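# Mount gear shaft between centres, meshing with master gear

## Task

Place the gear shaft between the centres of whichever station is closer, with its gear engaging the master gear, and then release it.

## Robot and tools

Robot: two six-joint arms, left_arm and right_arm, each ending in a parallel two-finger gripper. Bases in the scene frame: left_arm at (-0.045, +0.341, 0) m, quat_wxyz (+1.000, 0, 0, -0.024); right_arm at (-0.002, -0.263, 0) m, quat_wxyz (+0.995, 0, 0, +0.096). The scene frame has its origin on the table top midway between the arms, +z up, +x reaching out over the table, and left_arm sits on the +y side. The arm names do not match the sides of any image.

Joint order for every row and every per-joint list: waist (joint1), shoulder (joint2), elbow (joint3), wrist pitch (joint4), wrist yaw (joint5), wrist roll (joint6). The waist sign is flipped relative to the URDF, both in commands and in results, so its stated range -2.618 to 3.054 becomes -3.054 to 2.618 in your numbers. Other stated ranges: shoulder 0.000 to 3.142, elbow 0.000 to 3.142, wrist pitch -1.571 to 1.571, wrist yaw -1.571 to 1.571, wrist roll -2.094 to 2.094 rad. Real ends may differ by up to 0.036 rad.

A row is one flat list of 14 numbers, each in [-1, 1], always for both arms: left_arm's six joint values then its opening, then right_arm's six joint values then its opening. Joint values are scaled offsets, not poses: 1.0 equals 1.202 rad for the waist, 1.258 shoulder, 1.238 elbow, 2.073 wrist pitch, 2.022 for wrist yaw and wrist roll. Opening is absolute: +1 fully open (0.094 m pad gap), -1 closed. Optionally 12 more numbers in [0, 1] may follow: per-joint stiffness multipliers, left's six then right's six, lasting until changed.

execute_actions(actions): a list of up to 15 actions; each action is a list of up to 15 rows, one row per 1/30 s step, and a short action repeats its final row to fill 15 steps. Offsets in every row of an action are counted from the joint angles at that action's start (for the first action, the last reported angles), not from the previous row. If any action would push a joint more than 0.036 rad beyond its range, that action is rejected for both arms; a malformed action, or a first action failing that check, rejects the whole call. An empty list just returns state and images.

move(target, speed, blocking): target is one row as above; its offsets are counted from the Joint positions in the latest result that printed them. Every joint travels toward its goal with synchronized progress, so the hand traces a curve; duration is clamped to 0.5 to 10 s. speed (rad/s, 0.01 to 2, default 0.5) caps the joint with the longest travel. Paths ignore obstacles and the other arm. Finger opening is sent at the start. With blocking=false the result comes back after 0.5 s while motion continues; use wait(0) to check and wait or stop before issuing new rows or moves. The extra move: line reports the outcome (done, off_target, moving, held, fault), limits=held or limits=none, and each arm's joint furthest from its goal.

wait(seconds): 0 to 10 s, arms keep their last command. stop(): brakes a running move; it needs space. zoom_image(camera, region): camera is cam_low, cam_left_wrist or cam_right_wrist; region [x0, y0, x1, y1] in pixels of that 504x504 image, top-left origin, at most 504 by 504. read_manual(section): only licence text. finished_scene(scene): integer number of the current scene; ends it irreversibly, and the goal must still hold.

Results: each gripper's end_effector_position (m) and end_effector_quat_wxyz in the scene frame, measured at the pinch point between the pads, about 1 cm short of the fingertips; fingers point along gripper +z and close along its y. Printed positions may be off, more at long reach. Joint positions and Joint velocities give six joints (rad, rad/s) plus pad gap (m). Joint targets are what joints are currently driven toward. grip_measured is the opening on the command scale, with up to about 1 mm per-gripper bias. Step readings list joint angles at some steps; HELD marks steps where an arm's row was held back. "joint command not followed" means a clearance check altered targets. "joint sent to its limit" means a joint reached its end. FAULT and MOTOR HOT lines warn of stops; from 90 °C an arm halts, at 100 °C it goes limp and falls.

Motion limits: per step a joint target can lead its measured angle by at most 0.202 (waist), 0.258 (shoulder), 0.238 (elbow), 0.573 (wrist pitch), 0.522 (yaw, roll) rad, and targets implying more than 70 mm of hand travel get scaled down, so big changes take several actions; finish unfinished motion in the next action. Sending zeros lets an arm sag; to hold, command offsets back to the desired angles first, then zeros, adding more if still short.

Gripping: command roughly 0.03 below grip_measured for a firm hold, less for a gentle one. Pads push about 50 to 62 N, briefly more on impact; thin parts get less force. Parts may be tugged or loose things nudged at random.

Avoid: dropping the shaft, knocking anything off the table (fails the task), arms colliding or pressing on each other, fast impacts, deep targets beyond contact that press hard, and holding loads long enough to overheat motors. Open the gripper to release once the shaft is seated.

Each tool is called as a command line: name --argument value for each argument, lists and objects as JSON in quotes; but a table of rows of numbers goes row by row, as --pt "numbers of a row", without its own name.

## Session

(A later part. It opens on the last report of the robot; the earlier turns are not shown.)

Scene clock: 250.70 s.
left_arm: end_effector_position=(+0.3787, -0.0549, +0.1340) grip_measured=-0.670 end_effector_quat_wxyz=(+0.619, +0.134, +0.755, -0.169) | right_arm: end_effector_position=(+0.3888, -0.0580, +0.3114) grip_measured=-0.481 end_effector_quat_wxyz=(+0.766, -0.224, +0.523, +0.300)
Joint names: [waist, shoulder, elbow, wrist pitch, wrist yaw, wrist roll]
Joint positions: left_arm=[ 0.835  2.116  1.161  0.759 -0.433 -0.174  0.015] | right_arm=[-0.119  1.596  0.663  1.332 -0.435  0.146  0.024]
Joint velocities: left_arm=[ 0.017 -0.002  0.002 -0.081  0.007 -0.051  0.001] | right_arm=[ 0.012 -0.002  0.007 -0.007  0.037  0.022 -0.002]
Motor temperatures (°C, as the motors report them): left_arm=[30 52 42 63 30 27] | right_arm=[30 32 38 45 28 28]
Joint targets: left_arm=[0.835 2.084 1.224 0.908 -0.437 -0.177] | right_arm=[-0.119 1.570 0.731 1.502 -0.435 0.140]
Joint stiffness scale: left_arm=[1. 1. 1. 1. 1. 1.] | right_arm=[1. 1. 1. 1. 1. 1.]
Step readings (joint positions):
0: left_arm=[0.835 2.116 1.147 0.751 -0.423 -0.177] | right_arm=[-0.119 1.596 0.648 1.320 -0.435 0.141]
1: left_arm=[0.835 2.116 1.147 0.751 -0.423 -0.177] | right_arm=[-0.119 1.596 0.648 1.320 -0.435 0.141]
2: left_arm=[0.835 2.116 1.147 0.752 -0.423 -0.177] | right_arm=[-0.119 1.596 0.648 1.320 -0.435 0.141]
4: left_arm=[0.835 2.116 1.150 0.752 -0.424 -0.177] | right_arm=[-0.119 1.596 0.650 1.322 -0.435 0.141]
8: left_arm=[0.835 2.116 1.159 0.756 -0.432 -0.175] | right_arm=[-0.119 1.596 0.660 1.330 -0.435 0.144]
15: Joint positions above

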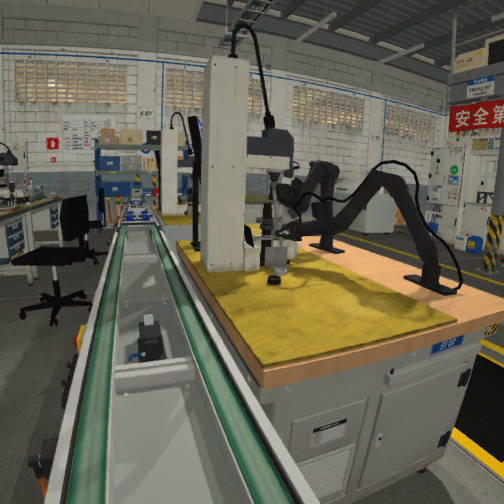

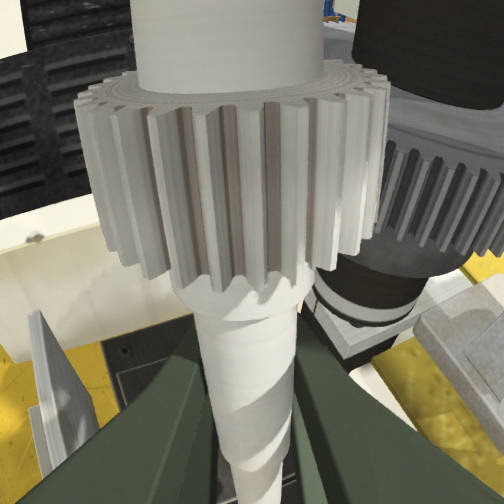

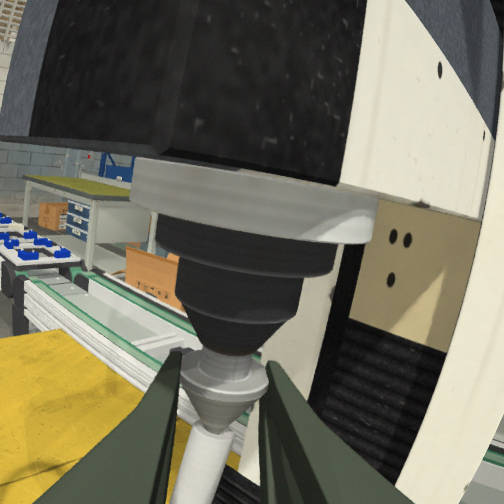

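execute_actions --actions '[[[-0.012,-0.024,0.05,0.076,-0.002,0.006,-0.71,0,-0.021,0.055,0.082,0,0,-0.51],[-0.014,-0.021,0.051,0.081,-0.002,0.01,-0.71,0,-0.021,0.055,0.082,0,0,-0.51],[-0.015,-0.017,0.052,0.086,-0.002,0.013,-0.71,0,-0.021,0.055,0.082,0,0,-0.51],[-0.016,-0.012,0.053,0.091,-0.002,0.016,-0.71,0,-0.021,0.055,0.082,0,0,-0.51],[-0.017,-0.007,0.055,0.096,-0.002,0.02,-0.71,0,-0.021,0.055,0.082,0,0,-0.51],[-0.018,-0.002,0.056,0.101,-0.002,0.023,-0.71,0,-0.021,0.055,0.082,0,0,-0.51],[-0.019,0.003,0.058,0.106,-0.002,0.026,-0.71,0,-0.021,0.055,0.082,0,0,-0.51],[-0.02,0.008,0.059,0.111,-0.002,0.03,-0.71,0,-0.021,0.055,0.082,0,0,-0.51],[-0.021,0.013,0.06,0.116,-0.002,0.033,-0.71,0,-0.021,0.055,0.082,0,0,-0.51],[-0.022,0.018,0.062,0.121,-0.002,0.036,-0.71,0,-0.021,0.055,0.082,0,0,-0.51],[-0.023,0.023,0.063,0.125,-0.002,0.04,-0.71,0,-0.021,0.055,0.082,0,0,-0.51],[-0.024,0.028,0.065,0.128,-0.002,0.043,-0.71,0,-0.021,0.055,0.082,0,0,-0.51],[-0.025,0.032,0.066,0.128,-0.002,0.043,-0.71,0,-0.021,0.055,0.082,0,0,-0.51]]]'

wait --seconds 0.4

zoom_image --camera "cam_low" --region '[240, 160, 360, 280]'

Scene clock: 267.23 s.
left_arm: end_effector_position=(+0.3933, -0.0521, +0.1348) grip_measured=-0.670 end_effector_quat_wxyz=(+0.651, +0.140, +0.731, -0.150) | right_arm: end_effector_position=(+0.3888, -0.0581, +0.3125) grip_measured=-0.481 end_effector_quat_wxyz=(+0.766, -0.223, +0.522, +0.301)
Joint names: [waist, shoulder, elbow, wrist pitch, wrist yaw, wrist roll]
Joint positions: left_arm=[ 0.816  2.178  1.182  0.875 -0.445 -0.089  0.015] | right_arm=[-0.119  1.596  0.664  1.334 -0.435  0.149  0.024]
Joint velocities: left_arm=[-0.027  0.071  0.017  0.095 -0.007  0.066  0.001] | right_arm=[-0.022 -0.002 -0.002 -0.051  0.066  0.022 -0.001]
Motor temperatures (°C, as the motors report them): left_arm=[30 53 43 66 30 27] | right_arm=[30 34 42 53 28 28]
Joint targets: left_arm=[0.805 2.156 1.243 1.024 -0.437 -0.087] | right_arm=[-0.119 1.570 0.731 1.503 -0.435 0.146]
Joint stiffness scale: left_arm=[1. 1. 1. 1. 1. 1.] | right_arm=[1. 1. 1. 1. 1. 1.]
Step readings (joint positions):
0: left_arm=[0.835 2.116 1.161 0.759 -0.433 -0.174] | right_arm=[-0.119 1.596 0.663 1.332 -0.435 0.146]
1: left_arm=[0.835 2.116 1.161 0.760 -0.433 -0.172] | right_arm=[-0.119 1.596 0.663 1.332 -0.435 0.146]
2: left_arm=[0.835 2.116 1.161 0.761 -0.433 -0.169] | right_arm=[-0.119 1.596 0.663 1.332 -0.435 0.147]
4: left_arm=[0.835 2.119 1.162 0.771 -0.434 -0.163] | right_arm=[-0.119 1.596 0.663 1.333 -0.435 0.148]
8: left_arm=[0.828 2.139 1.169 0.806 -0.439 -0.137] | right_arm=[-0.119 1.596 0.664 1.334 -0.435 0.149]
15: Joint positions above

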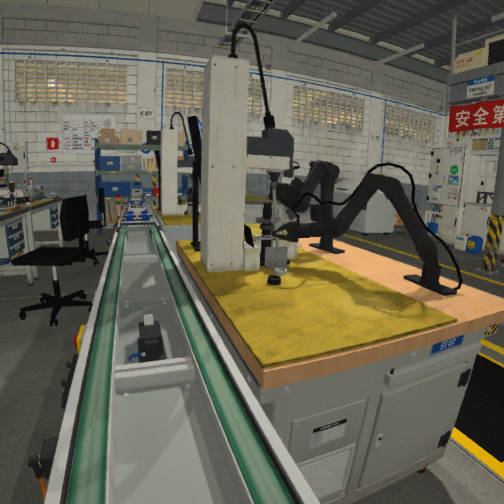

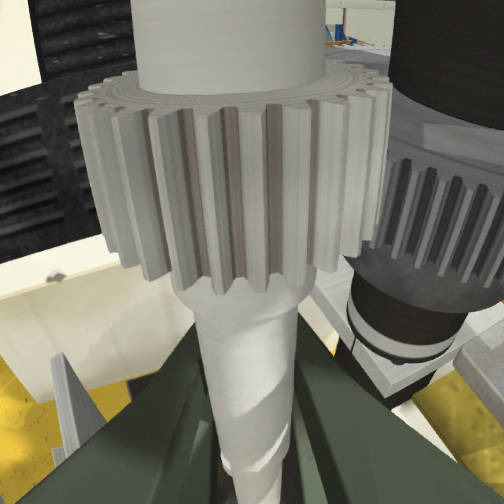

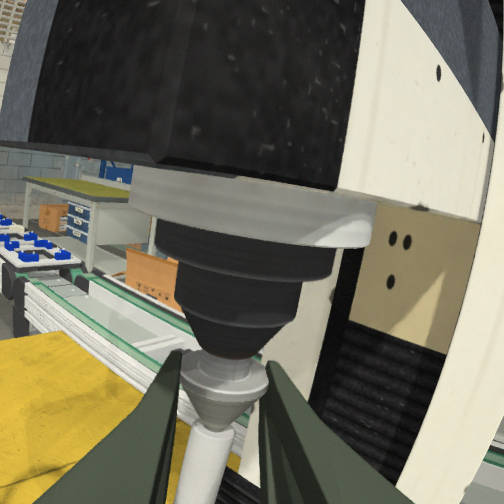

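Scene clock: 267.63 s.
left_arm: end_effector_position=(+0.3940, -0.0520, +0.1349) grip_measured=-0.670 end_effector_quat_wxyz=(+0.653, +0.140, +0.729, -0.149) | right_arm: end_effector_position=(+0.3888, -0.0581, +0.3125) grip_measured=-0.481 end_effector_quat_wxyz=(+0.766, -0.223, +0.522, +0.301)
Joint names: [waist, shoulder, elbow, wrist pitch, wrist yaw, wrist roll]
Joint positions: left_arm=[ 0.815  2.183  1.182  0.887 -0.446 -0.082  0.015] | right_arm=[-0.119  1.596  0.664  1.334 -0.435  0.149  0.024]
Joint velocities: left_arm=[ 0.007  0.017 -0.012 -0.022  0.037 -0.007 -0.001] | right_arm=[ 0.002  0.002 -0.027  0.007  0.051  0.007  0.   ]
Motor temperatures (°C, as the motors report them): left_arm=[30 53 43 66 30 27] | right_arm=[30 34 42 53 28 28]
Joint targets: left_arm=[0.805 2.156 1.243 1.024 -0.437 -0.087] | right_arm=[-0.119 1.570 0.731 1.502 -0.435 0.146]
Joint stiffness scale: left_arm=[1. 1. 1. 1. 1. 1.] | right_arm=[1. 1. 1. 1. 1. 1.]
wait: 0.40 s; at rest by 0.30 s

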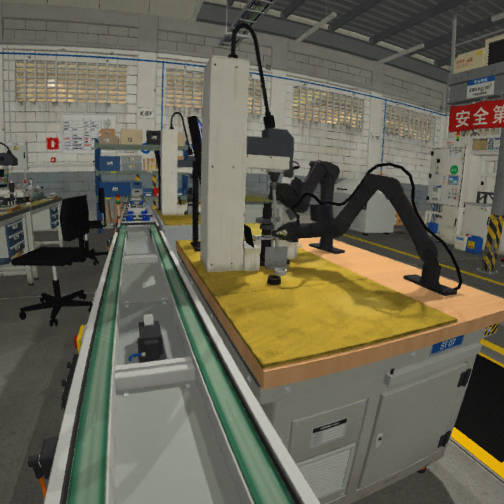

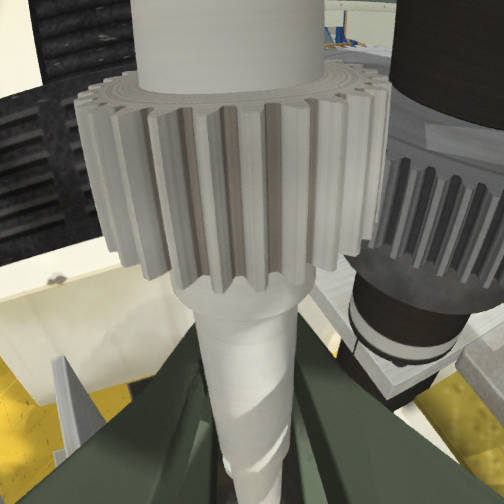

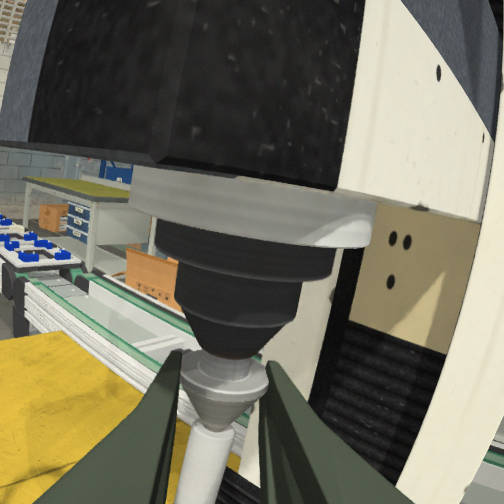

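Region (240, 160, 360, 280) of cam_low's 504x504 image, scaled by 4.200, with more detail than that image has.

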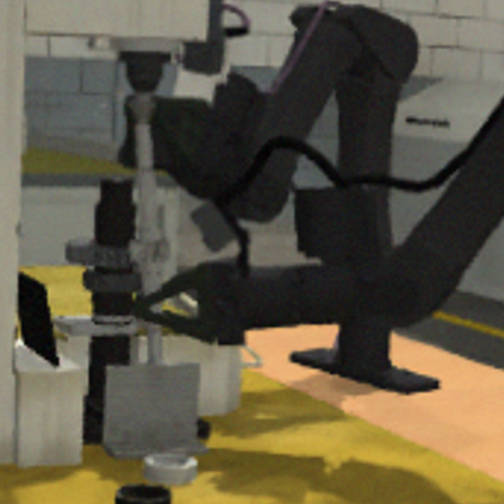

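execute_actions --actions '[[[-0.012,-0.021,0.05,0.071,0,0.002,-0.71,0,-0.021,0.054,0.081,0,0,-0.51],[-0.014,-0.018,0.051,0.076,0,0.005,-0.71,0,-0.021,0.054,0.081,0,0,-0.51],[-0.015,-0.014,0.052,0.081,0,0.008,-0.71,0,-0.021,0.054,0.081,0,0,-0.51],[-0.016,-0.01,0.053,0.086,0,0.011,-0.71,0,-0.021,0.054,0.081,0,0,-0.51],[-0.017,-0.006,0.055,0.091,0,0.014,-0.71,0,-0.021,0.054,0.081,0,0,-0.51],[-0.018,-0.001,0.056,0.096,0,0.017,-0.71,0,-0.021,0.054,0.081,0,0,-0.51],[-0.019,0.003,0.058,0.101,0,0.02,-0.71,0,-0.021,0.054,0.081,0,0,-0.51],[-0.02,0.008,0.059,0.106,0,0.023,-0.71,0,-0.021,0.054,0.081,0,0,-0.51],[-0.021,0.012,0.061,0.11,0,0.026,-0.71,0,-0.021,0.054,0.081,0,0,-0.51],[-0.022,0.017,0.063,0.114,0,0.029,-0.71,0,-0.021,0.054,0.081,0,0,-0.51],[-0.023,0.021,0.064,0.118,0,0.032,-0.71,0,-0.021,0.054,0.081,0,0,-0.51],[-0.024,0.025,0.066,0.12,0,0.034,-0.71,0,-0.021,0.054,0.081,0,0,-0.51],[-0.025,0.029,0.067,0.12,0,0.034,-0.71,0,-0.021,0.054,0.081,0,0,-0.51]]]'

wait --seconds 0.4

zoom_image --camera "cam_low" --region '[240, 160, 360, 280]'

Scene clock: 276.17 s.
left_arm: end_effector_position=(+0.4054, -0.0510, +0.1347) grip_measured=-0.670 end_effector_quat_wxyz=(+0.679, +0.143, +0.707, -0.138) | right_arm: end_effector_position=(+0.3888, -0.0581, +0.3125) grip_measured=-0.481 end_effector_quat_wxyz=(+0.766, -0.222, +0.523, +0.302)
Joint names: [waist, shoulder, elbow, wrist pitch, wrist yaw, wrist roll]
Joint positions: left_arm=[ 0.8    2.244  1.209  0.991 -0.447 -0.02   0.015] | right_arm=[-0.119  1.596  0.664  1.334 -0.435  0.151  0.024]
Joint velocities: left_arm=[-0.002  0.056  0.046  0.081 -0.051  0.066  0.   ] | right_arm=[-0.002 -0.012  0.002 -0.081  0.007  0.022 -0.   ]
Motor temperatures (°C, as the motors report them): left_arm=[30 53 43 66 29 27] | right_arm=[30 34 43 55 28 28]
Joint targets: left_arm=[0.785 2.219 1.265 1.136 -0.446 -0.014] | right_arm=[-0.119 1.570 0.731 1.502 -0.435 0.149]
Joint stiffness scale: left_arm=[1. 1. 1. 1. 1. 1.] | right_arm=[1. 1. 1. 1. 1. 1.]
Step readings (joint positions):
0: left_arm=[0.815 2.183 1.182 0.887 -0.446 -0.082] | right_arm=[-0.119 1.596 0.664 1.334 -0.435 0.149]
1: left_arm=[0.815 2.183 1.182 0.888 -0.446 -0.081] | right_arm=[-0.119 1.596 0.664 1.334 -0.435 0.150]
2: left_arm=[0.815 2.183 1.182 0.889 -0.447 -0.079] | right_arm=[-0.119 1.596 0.664 1.334 -0.435 0.150]
4: left_arm=[0.814 2.187 1.183 0.899 -0.447 -0.074] | right_arm=[-0.119 1.596 0.664 1.334 -0.435 0.151]
8: left_arm=[0.808 2.209 1.193 0.933 -0.447 -0.052] | right_arm=[-0.119 1.596 0.664 1.334 -0.435 0.151]
15: Joint positions above

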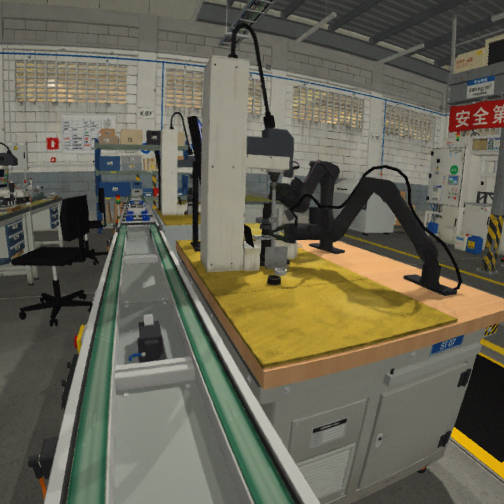

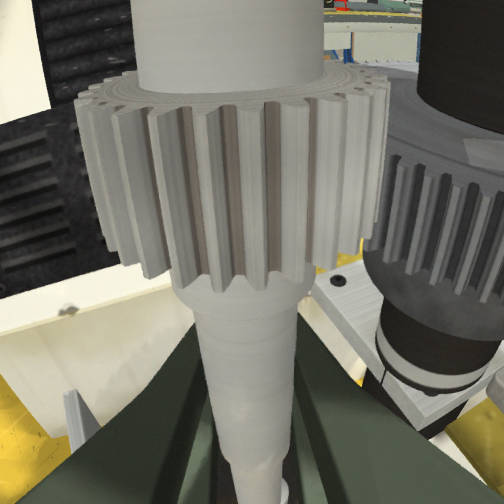

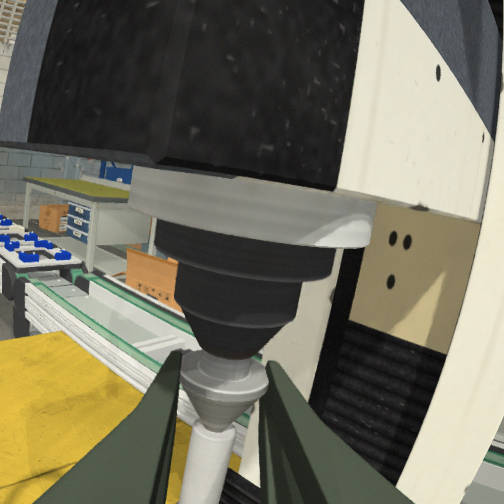

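Scene clock: 276.57 s.
left_arm: end_effector_position=(+0.4057, -0.0511, +0.1348) grip_measured=-0.670 end_effector_quat_wxyz=(+0.681, +0.143, +0.705, -0.138) | right_arm: end_effector_position=(+0.3888, -0.0581, +0.3125) grip_measured=-0.481 end_effector_quat_wxyz=(+0.766, -0.222, +0.523, +0.302)
Joint names: [waist, shoulder, elbow, wrist pitch, wrist yaw, wrist roll]
Joint positions: left_arm=[ 0.8    2.248  1.21   1.    -0.447 -0.016  0.015] | right_arm=[-0.119  1.596  0.664  1.334 -0.435  0.151  0.024]
Joint velocities: left_arm=[ 0.007  0.002 -0.002  0.037 -0.022 -0.022 -0.   ] | right_arm=[-0.007 -0.007 -0.007 -0.007  0.007  0.066 -0.001]
Motor temperatures (°C, as the motors report them): left_arm=[30 53 43 66 29 27] | right_arm=[30 35 43 55 28 28]
Joint targets: left_arm=[0.785 2.219 1.265 1.136 -0.446 -0.014] | right_arm=[-0.119 1.570 0.731 1.502 -0.435 0.149]
Joint stiffness scale: left_arm=[1. 1. 1. 1. 1. 1.] | right_arm=[1. 1. 1. 1. 1. 1.]
wait: 0.40 s; at rest by 0.27 s

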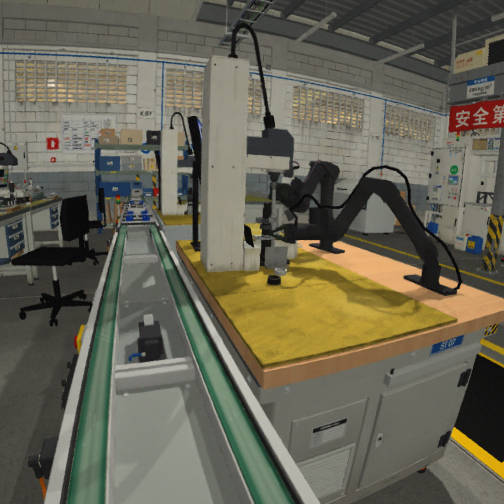

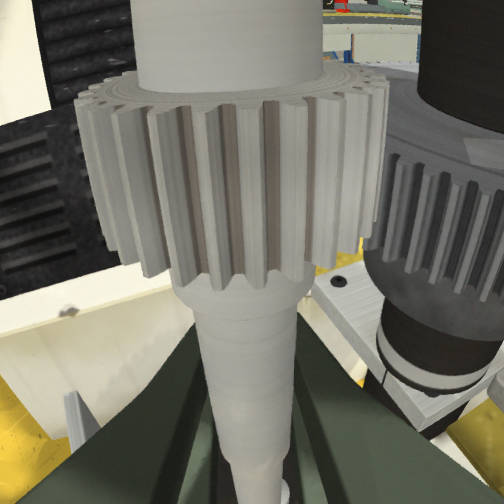

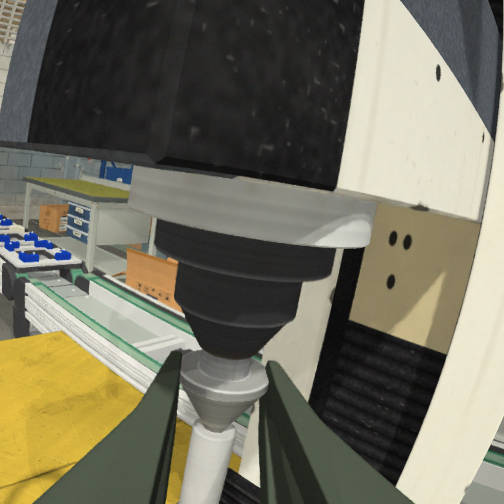

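Region (240, 160, 360, 280) of cam_low's 504x504 image, scaled by 4.200, with more detail than that image has.

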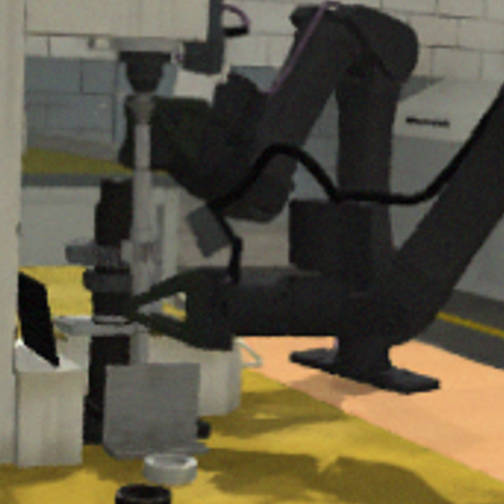

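execute_actions --actions '[[[0,-0.02,0.047,0.069,0.008,-0.005,-0.71,0,-0.021,0.054,0.081,0,0,-0.51],[0,-0.017,0.049,0.071,0.012,-0.008,-0.71,0,-0.021,0.054,0.081,0,0,-0.51],[0,-0.014,0.052,0.073,0.016,-0.011,-0.71,0,-0.021,0.054,0.081,0,0,-0.51],[0,-0.011,0.054,0.075,0.018,-0.013,-0.71,0,-0.021,0.054,0.081,0,0,-0.51],[0,-0.007,0.0565,0.076,0.018,-0.013,-0.71,0,-0.021,0.054,0.081,0,0,-0.51]]]'

zoom_image --camera "cam_low" --region '[240, 160, 360, 280]'

zoom_image --camera "cam_left_wrist" --region '[200, 404, 320, 504]'

Scene clock: 282.43 s.
left_arm: end_effector_position=(+0.4075, -0.0532, +0.1348) grip_measured=-0.670 end_effector_quat_wxyz=(+0.686, +0.139, +0.700, -0.142) | right_arm: end_effector_position=(+0.3888, -0.0581, +0.3125) grip_measured=-0.481 end_effector_quat_wxyz=(+0.766, -0.222, +0.523, +0.302)
Joint names: [waist, shoulder, elbow, wrist pitch, wrist yaw, wrist roll]
Joint positions: left_arm=[ 0.799  2.266  1.221  1.023 -0.446 -0.017  0.015] | right_arm=[-0.119  1.596  0.664  1.334 -0.435  0.152  0.024]
Joint velocities: left_arm=[-0.002  0.002  0.002 -0.037 -0.022  0.051 -0.001] | right_arm=[-0.002 -0.037 -0.007  0.007  0.007  0.007  0.   ]
Motor temperatures (°C, as the motors report them): left_arm=[30 54 43 67 29 27] | right_arm=[30 35 43 57 28 28]
Joint targets: left_arm=[0.800 2.239 1.280 1.157 -0.411 -0.042] | right_arm=[-0.119 1.570 0.731 1.502 -0.435 0.151]
Joint stiffness scale: left_arm=[1. 1. 1. 1. 1. 1.] | right_arm=[1. 1. 1. 1. 1. 1.]
Step readings (joint positions):
0: left_arm=[0.800 2.248 1.210 1.000 -0.447 -0.016] | right_arm=[-0.119 1.596 0.664 1.334 -0.435 0.151]
1: left_arm=[0.800 2.248 1.210 1.000 -0.447 -0.016] | right_arm=[-0.119 1.596 0.664 1.334 -0.435 0.151]
2: left_arm=[0.800 2.248 1.210 1.001 -0.446 -0.016] | right_arm=[-0.119 1.596 0.664 1.334 -0.435 0.151]
4: left_arm=[0.800 2.252 1.212 1.006 -0.446 -0.016] | right_arm=[-0.119 1.596 0.664 1.334 -0.435 0.152]
8: left_arm=[0.799 2.265 1.221 1.020 -0.446 -0.017] | right_arm=[-0.119 1.596 0.664 1.334 -0.435 0.152]
15: Joint positions above

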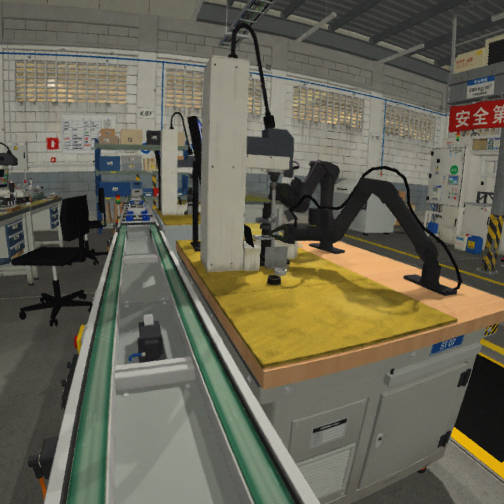

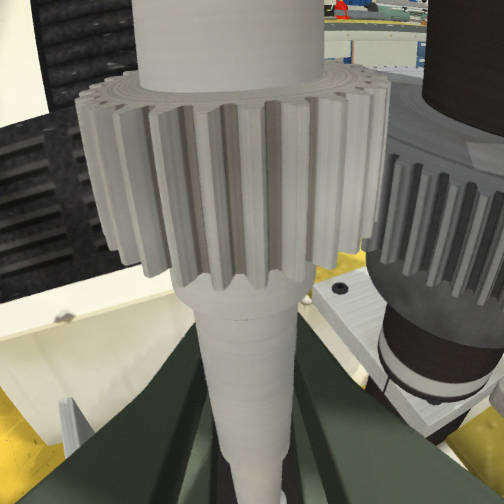

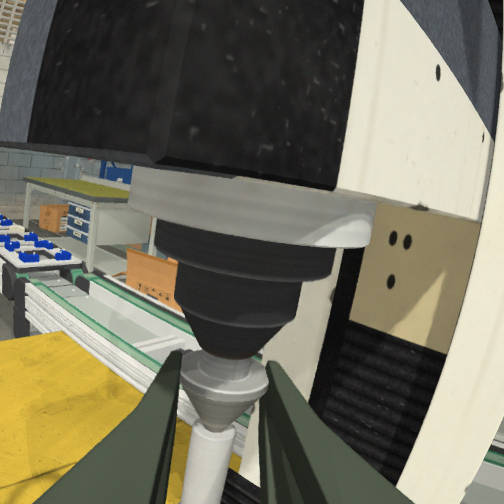

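Region (240, 160, 360, 280) of cam_low's 504x504 image, scaled by 4.200, with more detail than that image has.

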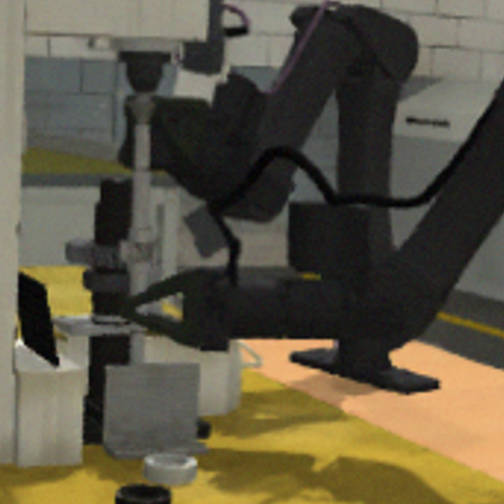

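Region (200, 404, 320, 504) of cam_left_wrist's 504x504 image, scaled by 4.200, with more detail than that image has.

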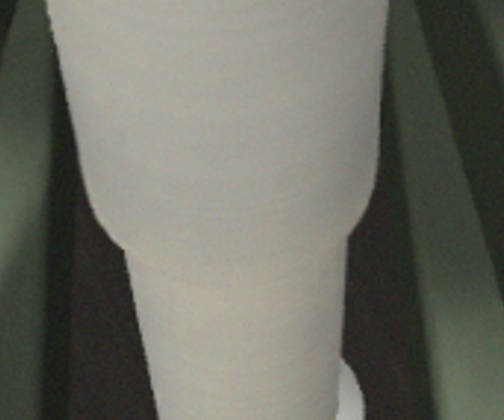

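execute_actions --actions '[[[0.004,-0.024,0.04,0.064,0.024,-0.015,-0.71,0,-0.021,0.054,0.081,0,0,-0.51],[0.008,-0.024,0.038,0.064,0.03,-0.017,-0.71,0,-0.021,0.054,0.081,0,0,-0.51],[0.012,-0.024,0.038,0.064,0.035,-0.019,-0.71,0,-0.021,0.054,0.081,0,0,-0.51],[0.015,-0.024,0.038,0.064,0.04,-0.02,-0.71,0,-0.021,0.054,0.081,0,0,-0.51]]]'

zoom_image --camera "cam_left_wrist" --region '[200, 404, 320, 504]'

zoom_image --camera "cam_left_wrist" --region '[300, 40, 504, 300]'

Scene clock: 286.97 s.
left_arm: end_effector_position=(+0.4060, -0.0565, +0.1348) grip_measured=-0.670 end_effector_quat_wxyz=(+0.683, +0.140, +0.700, -0.155) | right_arm: end_effector_position=(+0.3888, -0.0581, +0.3125) grip_measured=-0.481 end_effector_quat_wxyz=(+0.766, -0.222, +0.523, +0.302)
Joint names: [waist, shoulder, elbow, wrist pitch, wrist yaw, wrist roll]
Joint positions: left_arm=[ 0.799  2.266  1.221  1.023 -0.425 -0.035  0.015] | right_arm=[-0.119  1.596  0.664  1.334 -0.435  0.152  0.024]
Joint velocities: left_arm=[-0.007 -0.002 -0.012 -0.007 -0.007  0.007  0.   ] | right_arm=[ 0.002  0.002 -0.007  0.007  0.022 -0.051  0.   ]
Motor temperatures (°C, as the motors report them): left_arm=[30 54 43 67 30 27] | right_arm=[30 35 44 58 28 28]
Joint targets: left_arm=[0.817 2.236 1.268 1.156 -0.365 -0.058] | right_arm=[-0.119 1.570 0.731 1.502 -0.435 0.152]
Joint stiffness scale: left_arm=[1. 1. 1. 1. 1. 1.] | right_arm=[1. 1. 1. 1. 1. 1.]
Step readings (joint positions):
0: left_arm=[0.799 2.266 1.221 1.023 -0.446 -0.017] | right_arm=[-0.119 1.596 0.664 1.334 -0.435 0.152]
1: left_arm=[0.799 2.266 1.221 1.023 -0.445 -0.017] | right_arm=[-0.119 1.596 0.664 1.334 -0.435 0.152]
2: left_arm=[0.799 2.266 1.221 1.023 -0.444 -0.018] | right_arm=[-0.119 1.596 0.664 1.334 -0.435 0.152]
4: left_arm=[0.799 2.266 1.221 1.023 -0.438 -0.023] | right_arm=[-0.119 1.596 0.664 1.334 -0.435 0.152]
8: left_arm=[0.799 2.266 1.221 1.023 -0.429 -0.031] | right_arm=[-0.119 1.596 0.664 1.334 -0.435 0.152]
15: Joint positions above

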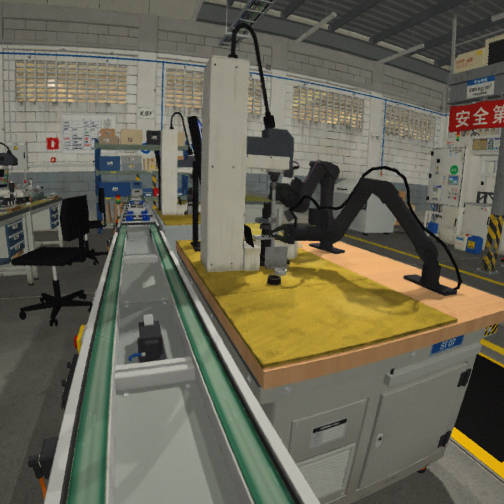

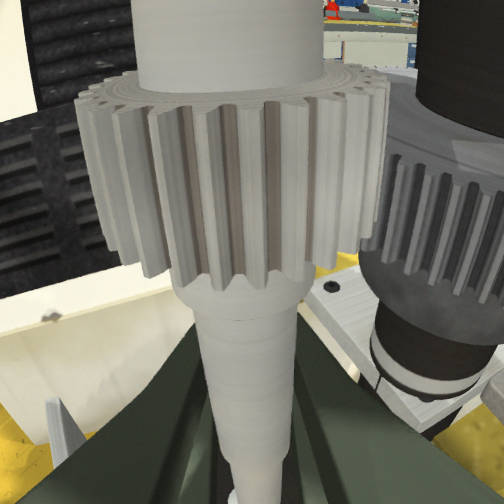

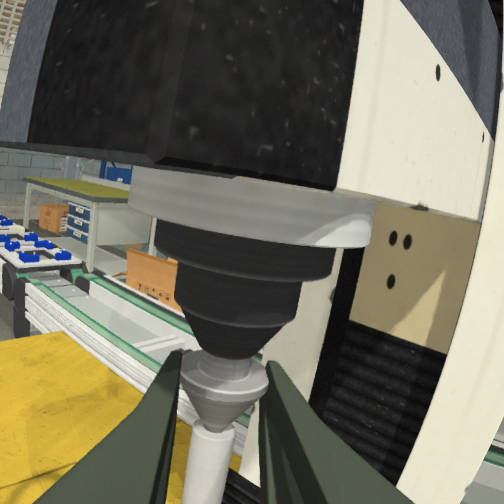

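Region (200, 404, 320, 504) of cam_left_wrist's 504x504 image, scaled by 4.200, with more detail than that image has.

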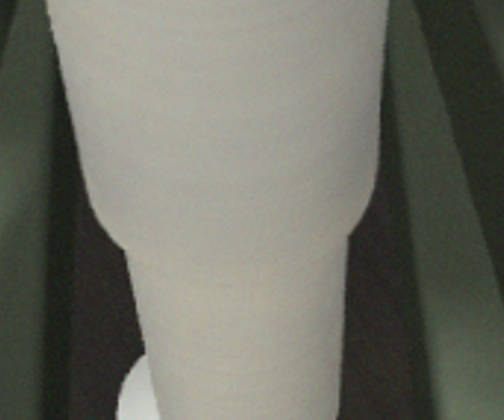

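Region (300, 40, 504, 300) of cam_left_wrist's 504x504 image, scaled by 1.938, with more detail than that image has; it fills the left 395 columns of this view, and the rest is white.

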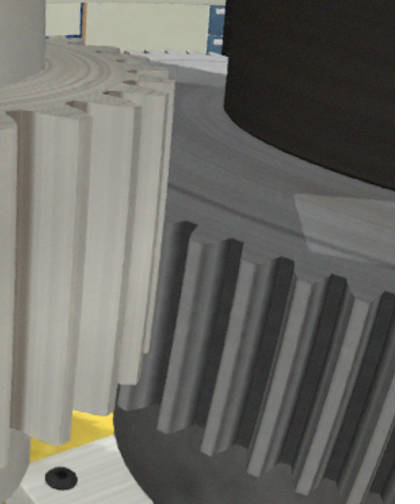

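execute_actions --actions '[[[0.005,-0.024,0.038,0.064,0.006,-0.004,-0.71,0,-0.021,0.054,0.081,0,0,-0.51]]]'

zoom_image --camera "cam_left_wrist" --region '[200, 404, 320, 504]'

zoom_image --camera "cam_low" --region '[235, 170, 315, 270]'

Scene clock: 293.47 s.
left_arm: end_effector_position=(+0.4067, -0.0549, +0.1348) grip_measured=-0.670 end_effector_quat_wxyz=(+0.684, +0.139, +0.700, -0.150) | right_arm: end_effector_position=(+0.3888, -0.0581, +0.3125) grip_measured=-0.481 end_effector_quat_wxyz=(+0.766, -0.222, +0.523, +0.302)
Joint names: [waist, shoulder, elbow, wrist pitch, wrist yaw, wrist roll]
Joint positions: left_arm=[ 0.799  2.266  1.221  1.023 -0.435 -0.029  0.015] | right_arm=[-0.119  1.596  0.664  1.334 -0.435  0.152  0.024]
Joint velocities: left_arm=[ 0.007 -0.002  0.012 -0.022 -0.022 -0.037 -0.001] | right_arm=[-0.002  0.002  0.002  0.007  0.022 -0.022  0.   ]
Motor temperatures (°C, as the motors report them): left_arm=[30 55 43 67 30 27] | right_arm=[30 35 44 59 28 28]
Joint targets: left_arm=[0.805 2.236 1.268 1.156 -0.413 -0.043] | right_arm=[-0.119 1.570 0.731 1.502 -0.435 0.152]
Joint stiffness scale: left_arm=[1. 1. 1. 1. 1. 1.] | right_arm=[1. 1. 1. 1. 1. 1.]
Step readings (joint positions):
0: left_arm=[0.799 2.266 1.221 1.023 -0.425 -0.036] | right_arm=[-0.119 1.596 0.664 1.334 -0.435 0.152]
1: left_arm=[0.799 2.266 1.221 1.023 -0.427 -0.036] | right_arm=[-0.119 1.596 0.664 1.334 -0.435 0.152]
2: left_arm=[0.799 2.266 1.221 1.023 -0.429 -0.035] | right_arm=[-0.119 1.596 0.664 1.334 -0.435 0.152]
4: left_arm=[0.799 2.266 1.221 1.023 -0.431 -0.033] | right_arm=[-0.119 1.596 0.664 1.334 -0.435 0.152]
8: left_arm=[0.799 2.266 1.221 1.023 -0.434 -0.031] | right_arm=[-0.119 1.596 0.664 1.334 -0.435 0.152]
15: Joint positions above

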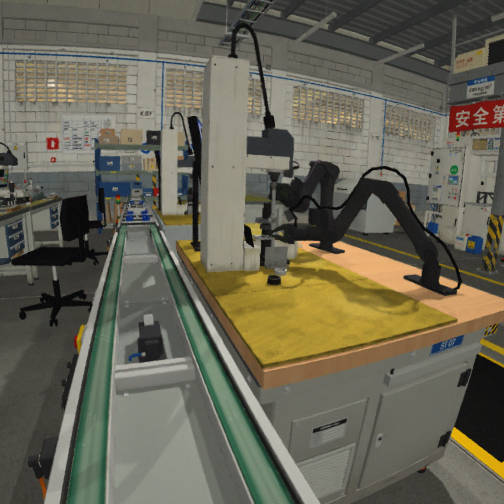

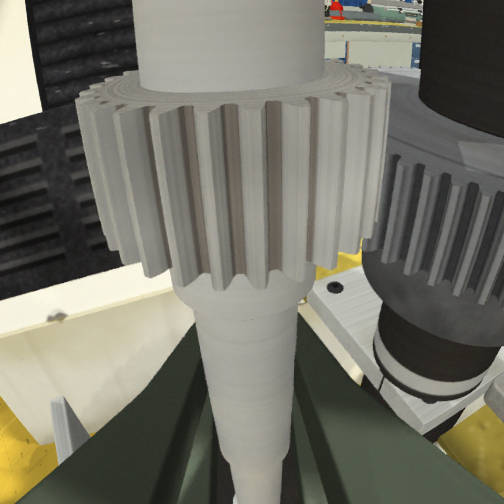

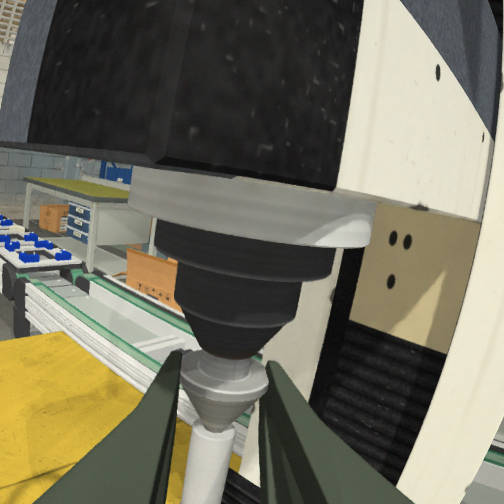

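Region (200, 404, 320, 504) of cam_left_wrist's 504x504 image, scaled by 4.200, with more detail than that image has.

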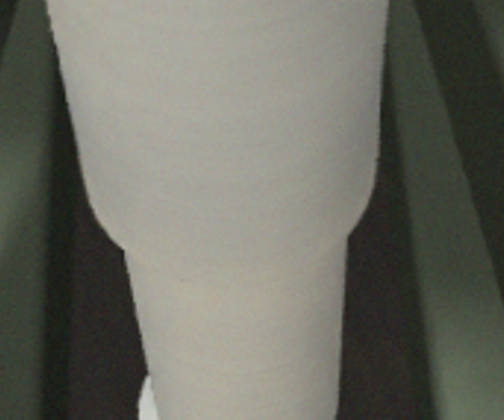

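Region (235, 170, 315, 270) of cam_low's 504x504 image, scaled by 5.040, with more detail than that image has; it fills the left 403 columns of this view, and the rest is white.

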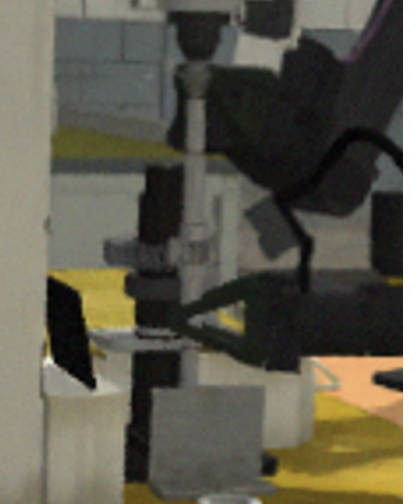

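execute_actions --actions '[[[0.005,-0.022,0.036,0.066,0.008,-0.004,-0.71,0,-0.02,0.045,0.075,0,0,-0.51],[0.005,-0.021,0.036,0.068,0.008,-0.004,-0.71,0,-0.019,0.036,0.07,0,0,-0.51],[0.005,-0.019,0.036,0.07,0.008,-0.004,-0.71,0,-0.018,0.028,0.066,0,0,-0.51],[0.005,-0.017,0.036,0.071,0.008,-0.004,-0.71,0,-0.017,0.023,0.063,0,0,-0.51],[0.005,-0.015,0.036,0.072,0.008,-0.004,-0.71,0,-0.016,0.02,0.06,0,0,-0.51],[0.005,-0.013,0.036,0.073,0.008,-0.004,-0.71,0,-0.015,0.018,0.058,0,0,-0.51],[0.005,-0.011,0.036,0.074,0.008,-0.004,-0.71,0,-0.015,0.016,0.056,0,0,-0.51],[0.005,-0.009,0.036,0.075,0.008,-0.004,-0.71,0,-0.015,0.014,0.054,0,0,-0.51],[0.005,-0.007,0.036,0.076,0.008,-0.004,-0.71,0,-0.015,0.012,0.052,0,0,-0.51],[0.005,-0.005,0.036,0.077,0.008,-0.004,-0.71,0,-0.015,0.01,0.05,0,0,-0.51],[0.005,-0.003,0.036,0.078,0.008,-0.004,-0.71,0,-0.015,0.008,0.048,0,0,-0.51],[0.005,0,0.036,0.079,0.008,-0.004,-0.71,0,-0.015,0.006,0.046,0,0,-0.51]]]'

zoom_image --camera "cam_left_wrist" --region '[200, 404, 320, 504]'

zoom_image --camera "cam_low" --region '[235, 170, 315, 270]'

Scene clock: 301.90 s.
left_arm: end_effector_position=(+0.4074, -0.0542, +0.1295) grip_measured=-0.670 end_effector_quat_wxyz=(+0.688, +0.137, +0.697, -0.148) | right_arm: end_effector_position=(+0.3889, -0.0580, +0.3074) grip_measured=-0.481 end_effector_quat_wxyz=(+0.761, -0.222, +0.529, +0.303)
Joint names: [waist, shoulder, elbow, wrist pitch, wrist yaw, wrist roll]
Joint positions: left_arm=[ 0.799  2.288  1.221  1.056 -0.441 -0.022  0.015] | right_arm=[-0.119  1.596  0.656  1.326 -0.435  0.152  0.024]
Joint velocities: left_arm=[ 0.007  0.042 -0.012  0.139 -0.066 -0.022  0.   ] | right_arm=[-0.027 -0.007 -0.037 -0.051 -0.066 -0.007  0.001]
Motor temperatures (°C, as the motors report them): left_arm=[30 55 43 68 30 27] | right_arm=[30 35 44 60 28 28]
Joint targets: left_arm=[0.805 2.266 1.266 1.187 -0.419 -0.037] | right_arm=[-0.119 1.577 0.672 1.429 -0.435 0.152]
Joint stiffness scale: left_arm=[1. 1. 1. 1. 1. 1.] | right_arm=[1. 1. 1. 1. 1. 1.]
Step readings (joint positions):
0: left_arm=[0.799 2.266 1.221 1.023 -0.435 -0.029] | right_arm=[-0.119 1.596 0.664 1.334 -0.435 0.152]
1: left_arm=[0.799 2.266 1.221 1.023 -0.436 -0.029] | right_arm=[-0.119 1.596 0.664 1.334 -0.435 0.152]
2: left_arm=[0.799 2.266 1.221 1.023 -0.437 -0.028] | right_arm=[-0.119 1.596 0.664 1.334 -0.435 0.152]
4: left_arm=[0.799 2.266 1.221 1.024 -0.438 -0.026] | right_arm=[-0.119 1.596 0.664 1.333 -0.435 0.152]
8: left_arm=[0.799 2.272 1.221 1.037 -0.439 -0.023] | right_arm=[-0.119 1.596 0.664 1.332 -0.435 0.152]
15: Joint positions above

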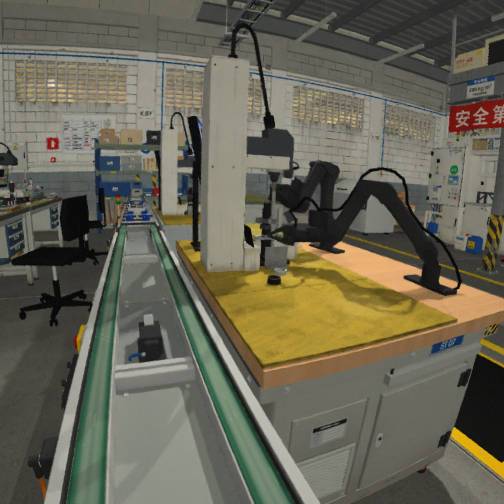

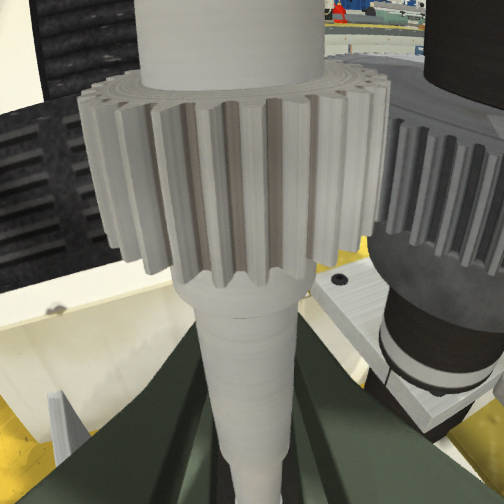

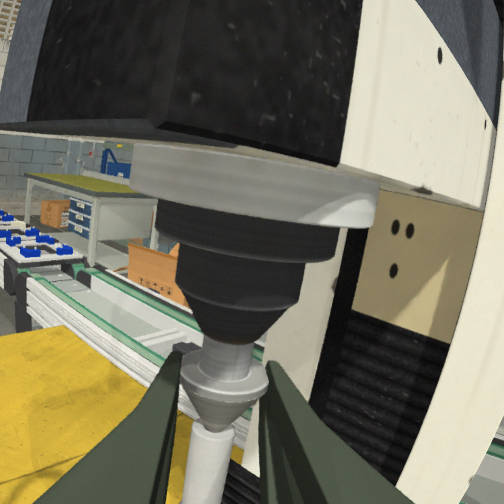

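Region (200, 404, 320, 504) of cam_left_wrist's 504x504 image, scaled by 4.200, with more detail than that image has.

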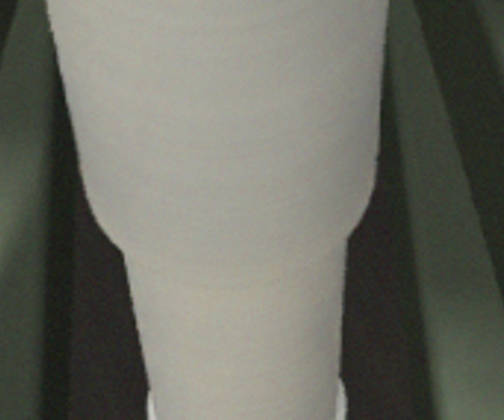

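Region (235, 170, 315, 270) of cam_low's 504x504 image, scaled by 5.040, with more detail than that image has; it fills the left 403 columns of this view, and the rest is white.

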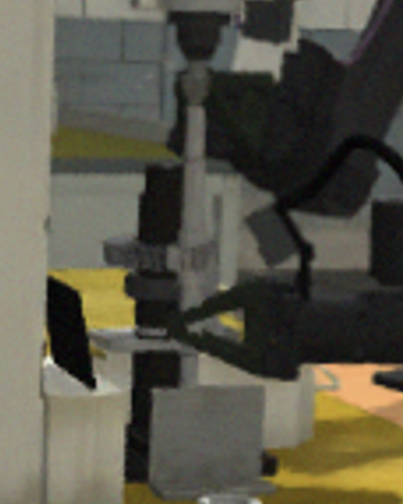

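Centered. Continue lowering.

execute_actions --actions '[[[0.005,-0.015,0.034,0.062,0.012,-0.007,-0.71,0,-0.013,0.011,0.045,0,0,-0.51],[0.005,-0.013,0.032,0.061,0.012,-0.007,-0.71,0,-0.011,0.009,0.04,0,0,-0.51],[0.005,-0.011,0.03,0.06,0.012,-0.007,-0.71,0,-0.009,0.007,0.035,0,0,-0.51],[0.005,-0.009,0.03,0.059,0.012,-0.007,-0.71,0,-0.007,0.005,0.03,0,0,-0.51],[0.005,-0.007,0.03,0.058,0.012,-0.007,-0.71,0,-0.005,0.003,0.025,0,0,-0.51],[0.005,-0.005,0.03,0.057,0.012,-0.007,-0.71,0,-0.003,0.001,0.02,0,0,-0.51],[0.005,-0.003,0.03,0.056,0.012,-0.007,-0.71,0,-0.001,-0.001,0.015,0,0,-0.51],[0.005,-0.001,0.03,0.055,0.012,-0.007,-0.71,0,0,-0.003,0.01,0,0,-0.51],[0.005,0,0.03,0.055,0.012,-0.007,-0.71,0,0,-0.005,0.005,0,0,-0.51],[0.005,0,0.03,0.055,0.012,-0.007,-0.71,0,0,-0.007,0,0,0,-0.51]],[[0,0,0.015,0.03,0.01,-0.004,-0.71,0,0,0,0,0,0,0]]]'

Scene clock: 308.47 s.
left_arm: end_effector_position=(+0.4076, -0.0542, +0.1282) grip_measured=-0.670 end_effector_quat_wxyz=(+0.691, +0.138, +0.694, -0.146) | right_arm: end_effector_position=(+0.3891, -0.0579, +0.3051) grip_measured=-0.002 end_effector_quat_wxyz=(+0.758, -0.221, +0.533, +0.303)
Joint names: [waist, shoulder, elbow, wrist pitch, wrist yaw, wrist roll]
Joint positions: left_arm=[ 0.799  2.298  1.221  1.074 -0.442 -0.013  0.015] | right_arm=[-0.119  1.596  0.653  1.32  -0.435  0.152  0.047]
Joint velocities: left_arm=[ 0.002  0.012 -0.002 -0.095 -0.051 -0.037  0.001] | right_arm=[ 0.017  0.002  0.002 -0.022 -0.007  0.007  0.   ]
Motor temperatures (°C, as the motors report them): left_arm=[30 55 42 68 30 27] | right_arm=[30 35 42 59 28 28]
Joint targets: left_arm=[0.799 2.297 1.240 1.136 -0.421 -0.024] | right_arm=[-0.119 1.596 0.653 1.319 -0.435 0.152]
Joint stiffness scale: left_arm=[1. 1. 1. 1. 1. 1.] | right_arm=[1. 1. 1. 1. 1. 1.]
Step readings (joint positions; steps 1 to 15: 1st action; 16 to 30: 2nd action):
0: left_arm=[0.799 2.289 1.221 1.058 -0.441 -0.021] | right_arm=[-0.119 1.596 0.656 1.325 -0.435 0.152]
1: left_arm=[0.799 2.289 1.221 1.058 -0.441 -0.021] | right_arm=[-0.119 1.596 0.656 1.325 -0.435 0.152]
2: left_arm=[0.799 2.289 1.221 1.058 -0.441 -0.021] | right_arm=[-0.119 1.596 0.656 1.324 -0.435 0.152]
4: left_arm=[0.799 2.289 1.221 1.058 -0.441 -0.021] | right_arm=[-0.119 1.596 0.656 1.323 -0.435 0.152]
8: left_arm=[0.799 2.294 1.221 1.067 -0.441 -0.017] | right_arm=[-0.119 1.596 0.653 1.320 -0.435 0.152]
15: left_arm=[0.799 2.297 1.221 1.074 -0.441 -0.015] | right_arm=[-0.119 1.596 0.653 1.319 -0.435 0.152]
16: left_arm=[0.799 2.297 1.221 1.074 -0.442 -0.014] | right_arm=[-0.119 1.596 0.653 1.318 -0.435 0.152]
17: left_arm=[0.799 2.298 1.221 1.074 -0.442 -0.013] | right_arm=[-0.119 1.596 0.653 1.319 -0.435 0.152]
19: left_arm=[0.799 2.298 1.221 1.074 -0.442 -0.013] | right_arm=[-0.119 1.596 0.653 1.320 -0.435 0.152]
23: left_arm=[0.799 2.298 1.221 1.074 -0.442 -0.013] | right_arm=[-0.119 1.596 0.653 1.320 -0.435 0.152]
30: Joint positions above

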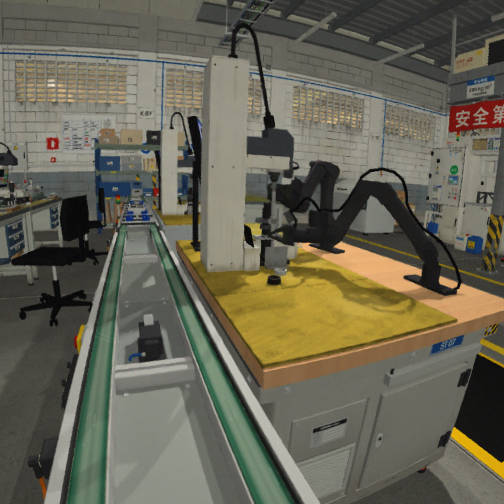

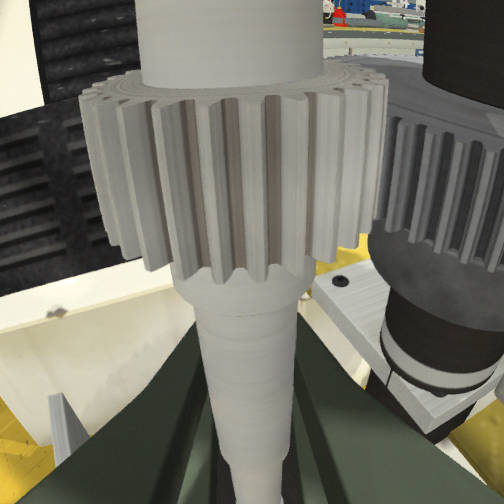

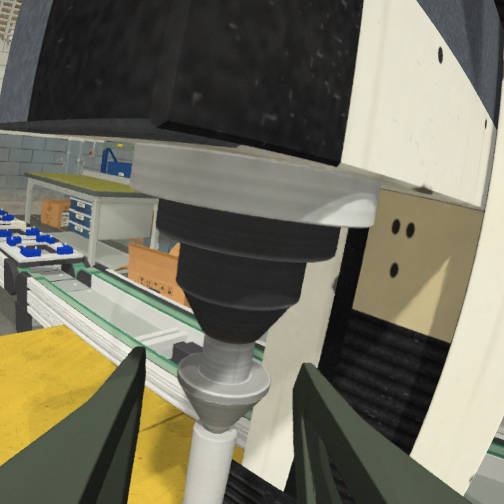

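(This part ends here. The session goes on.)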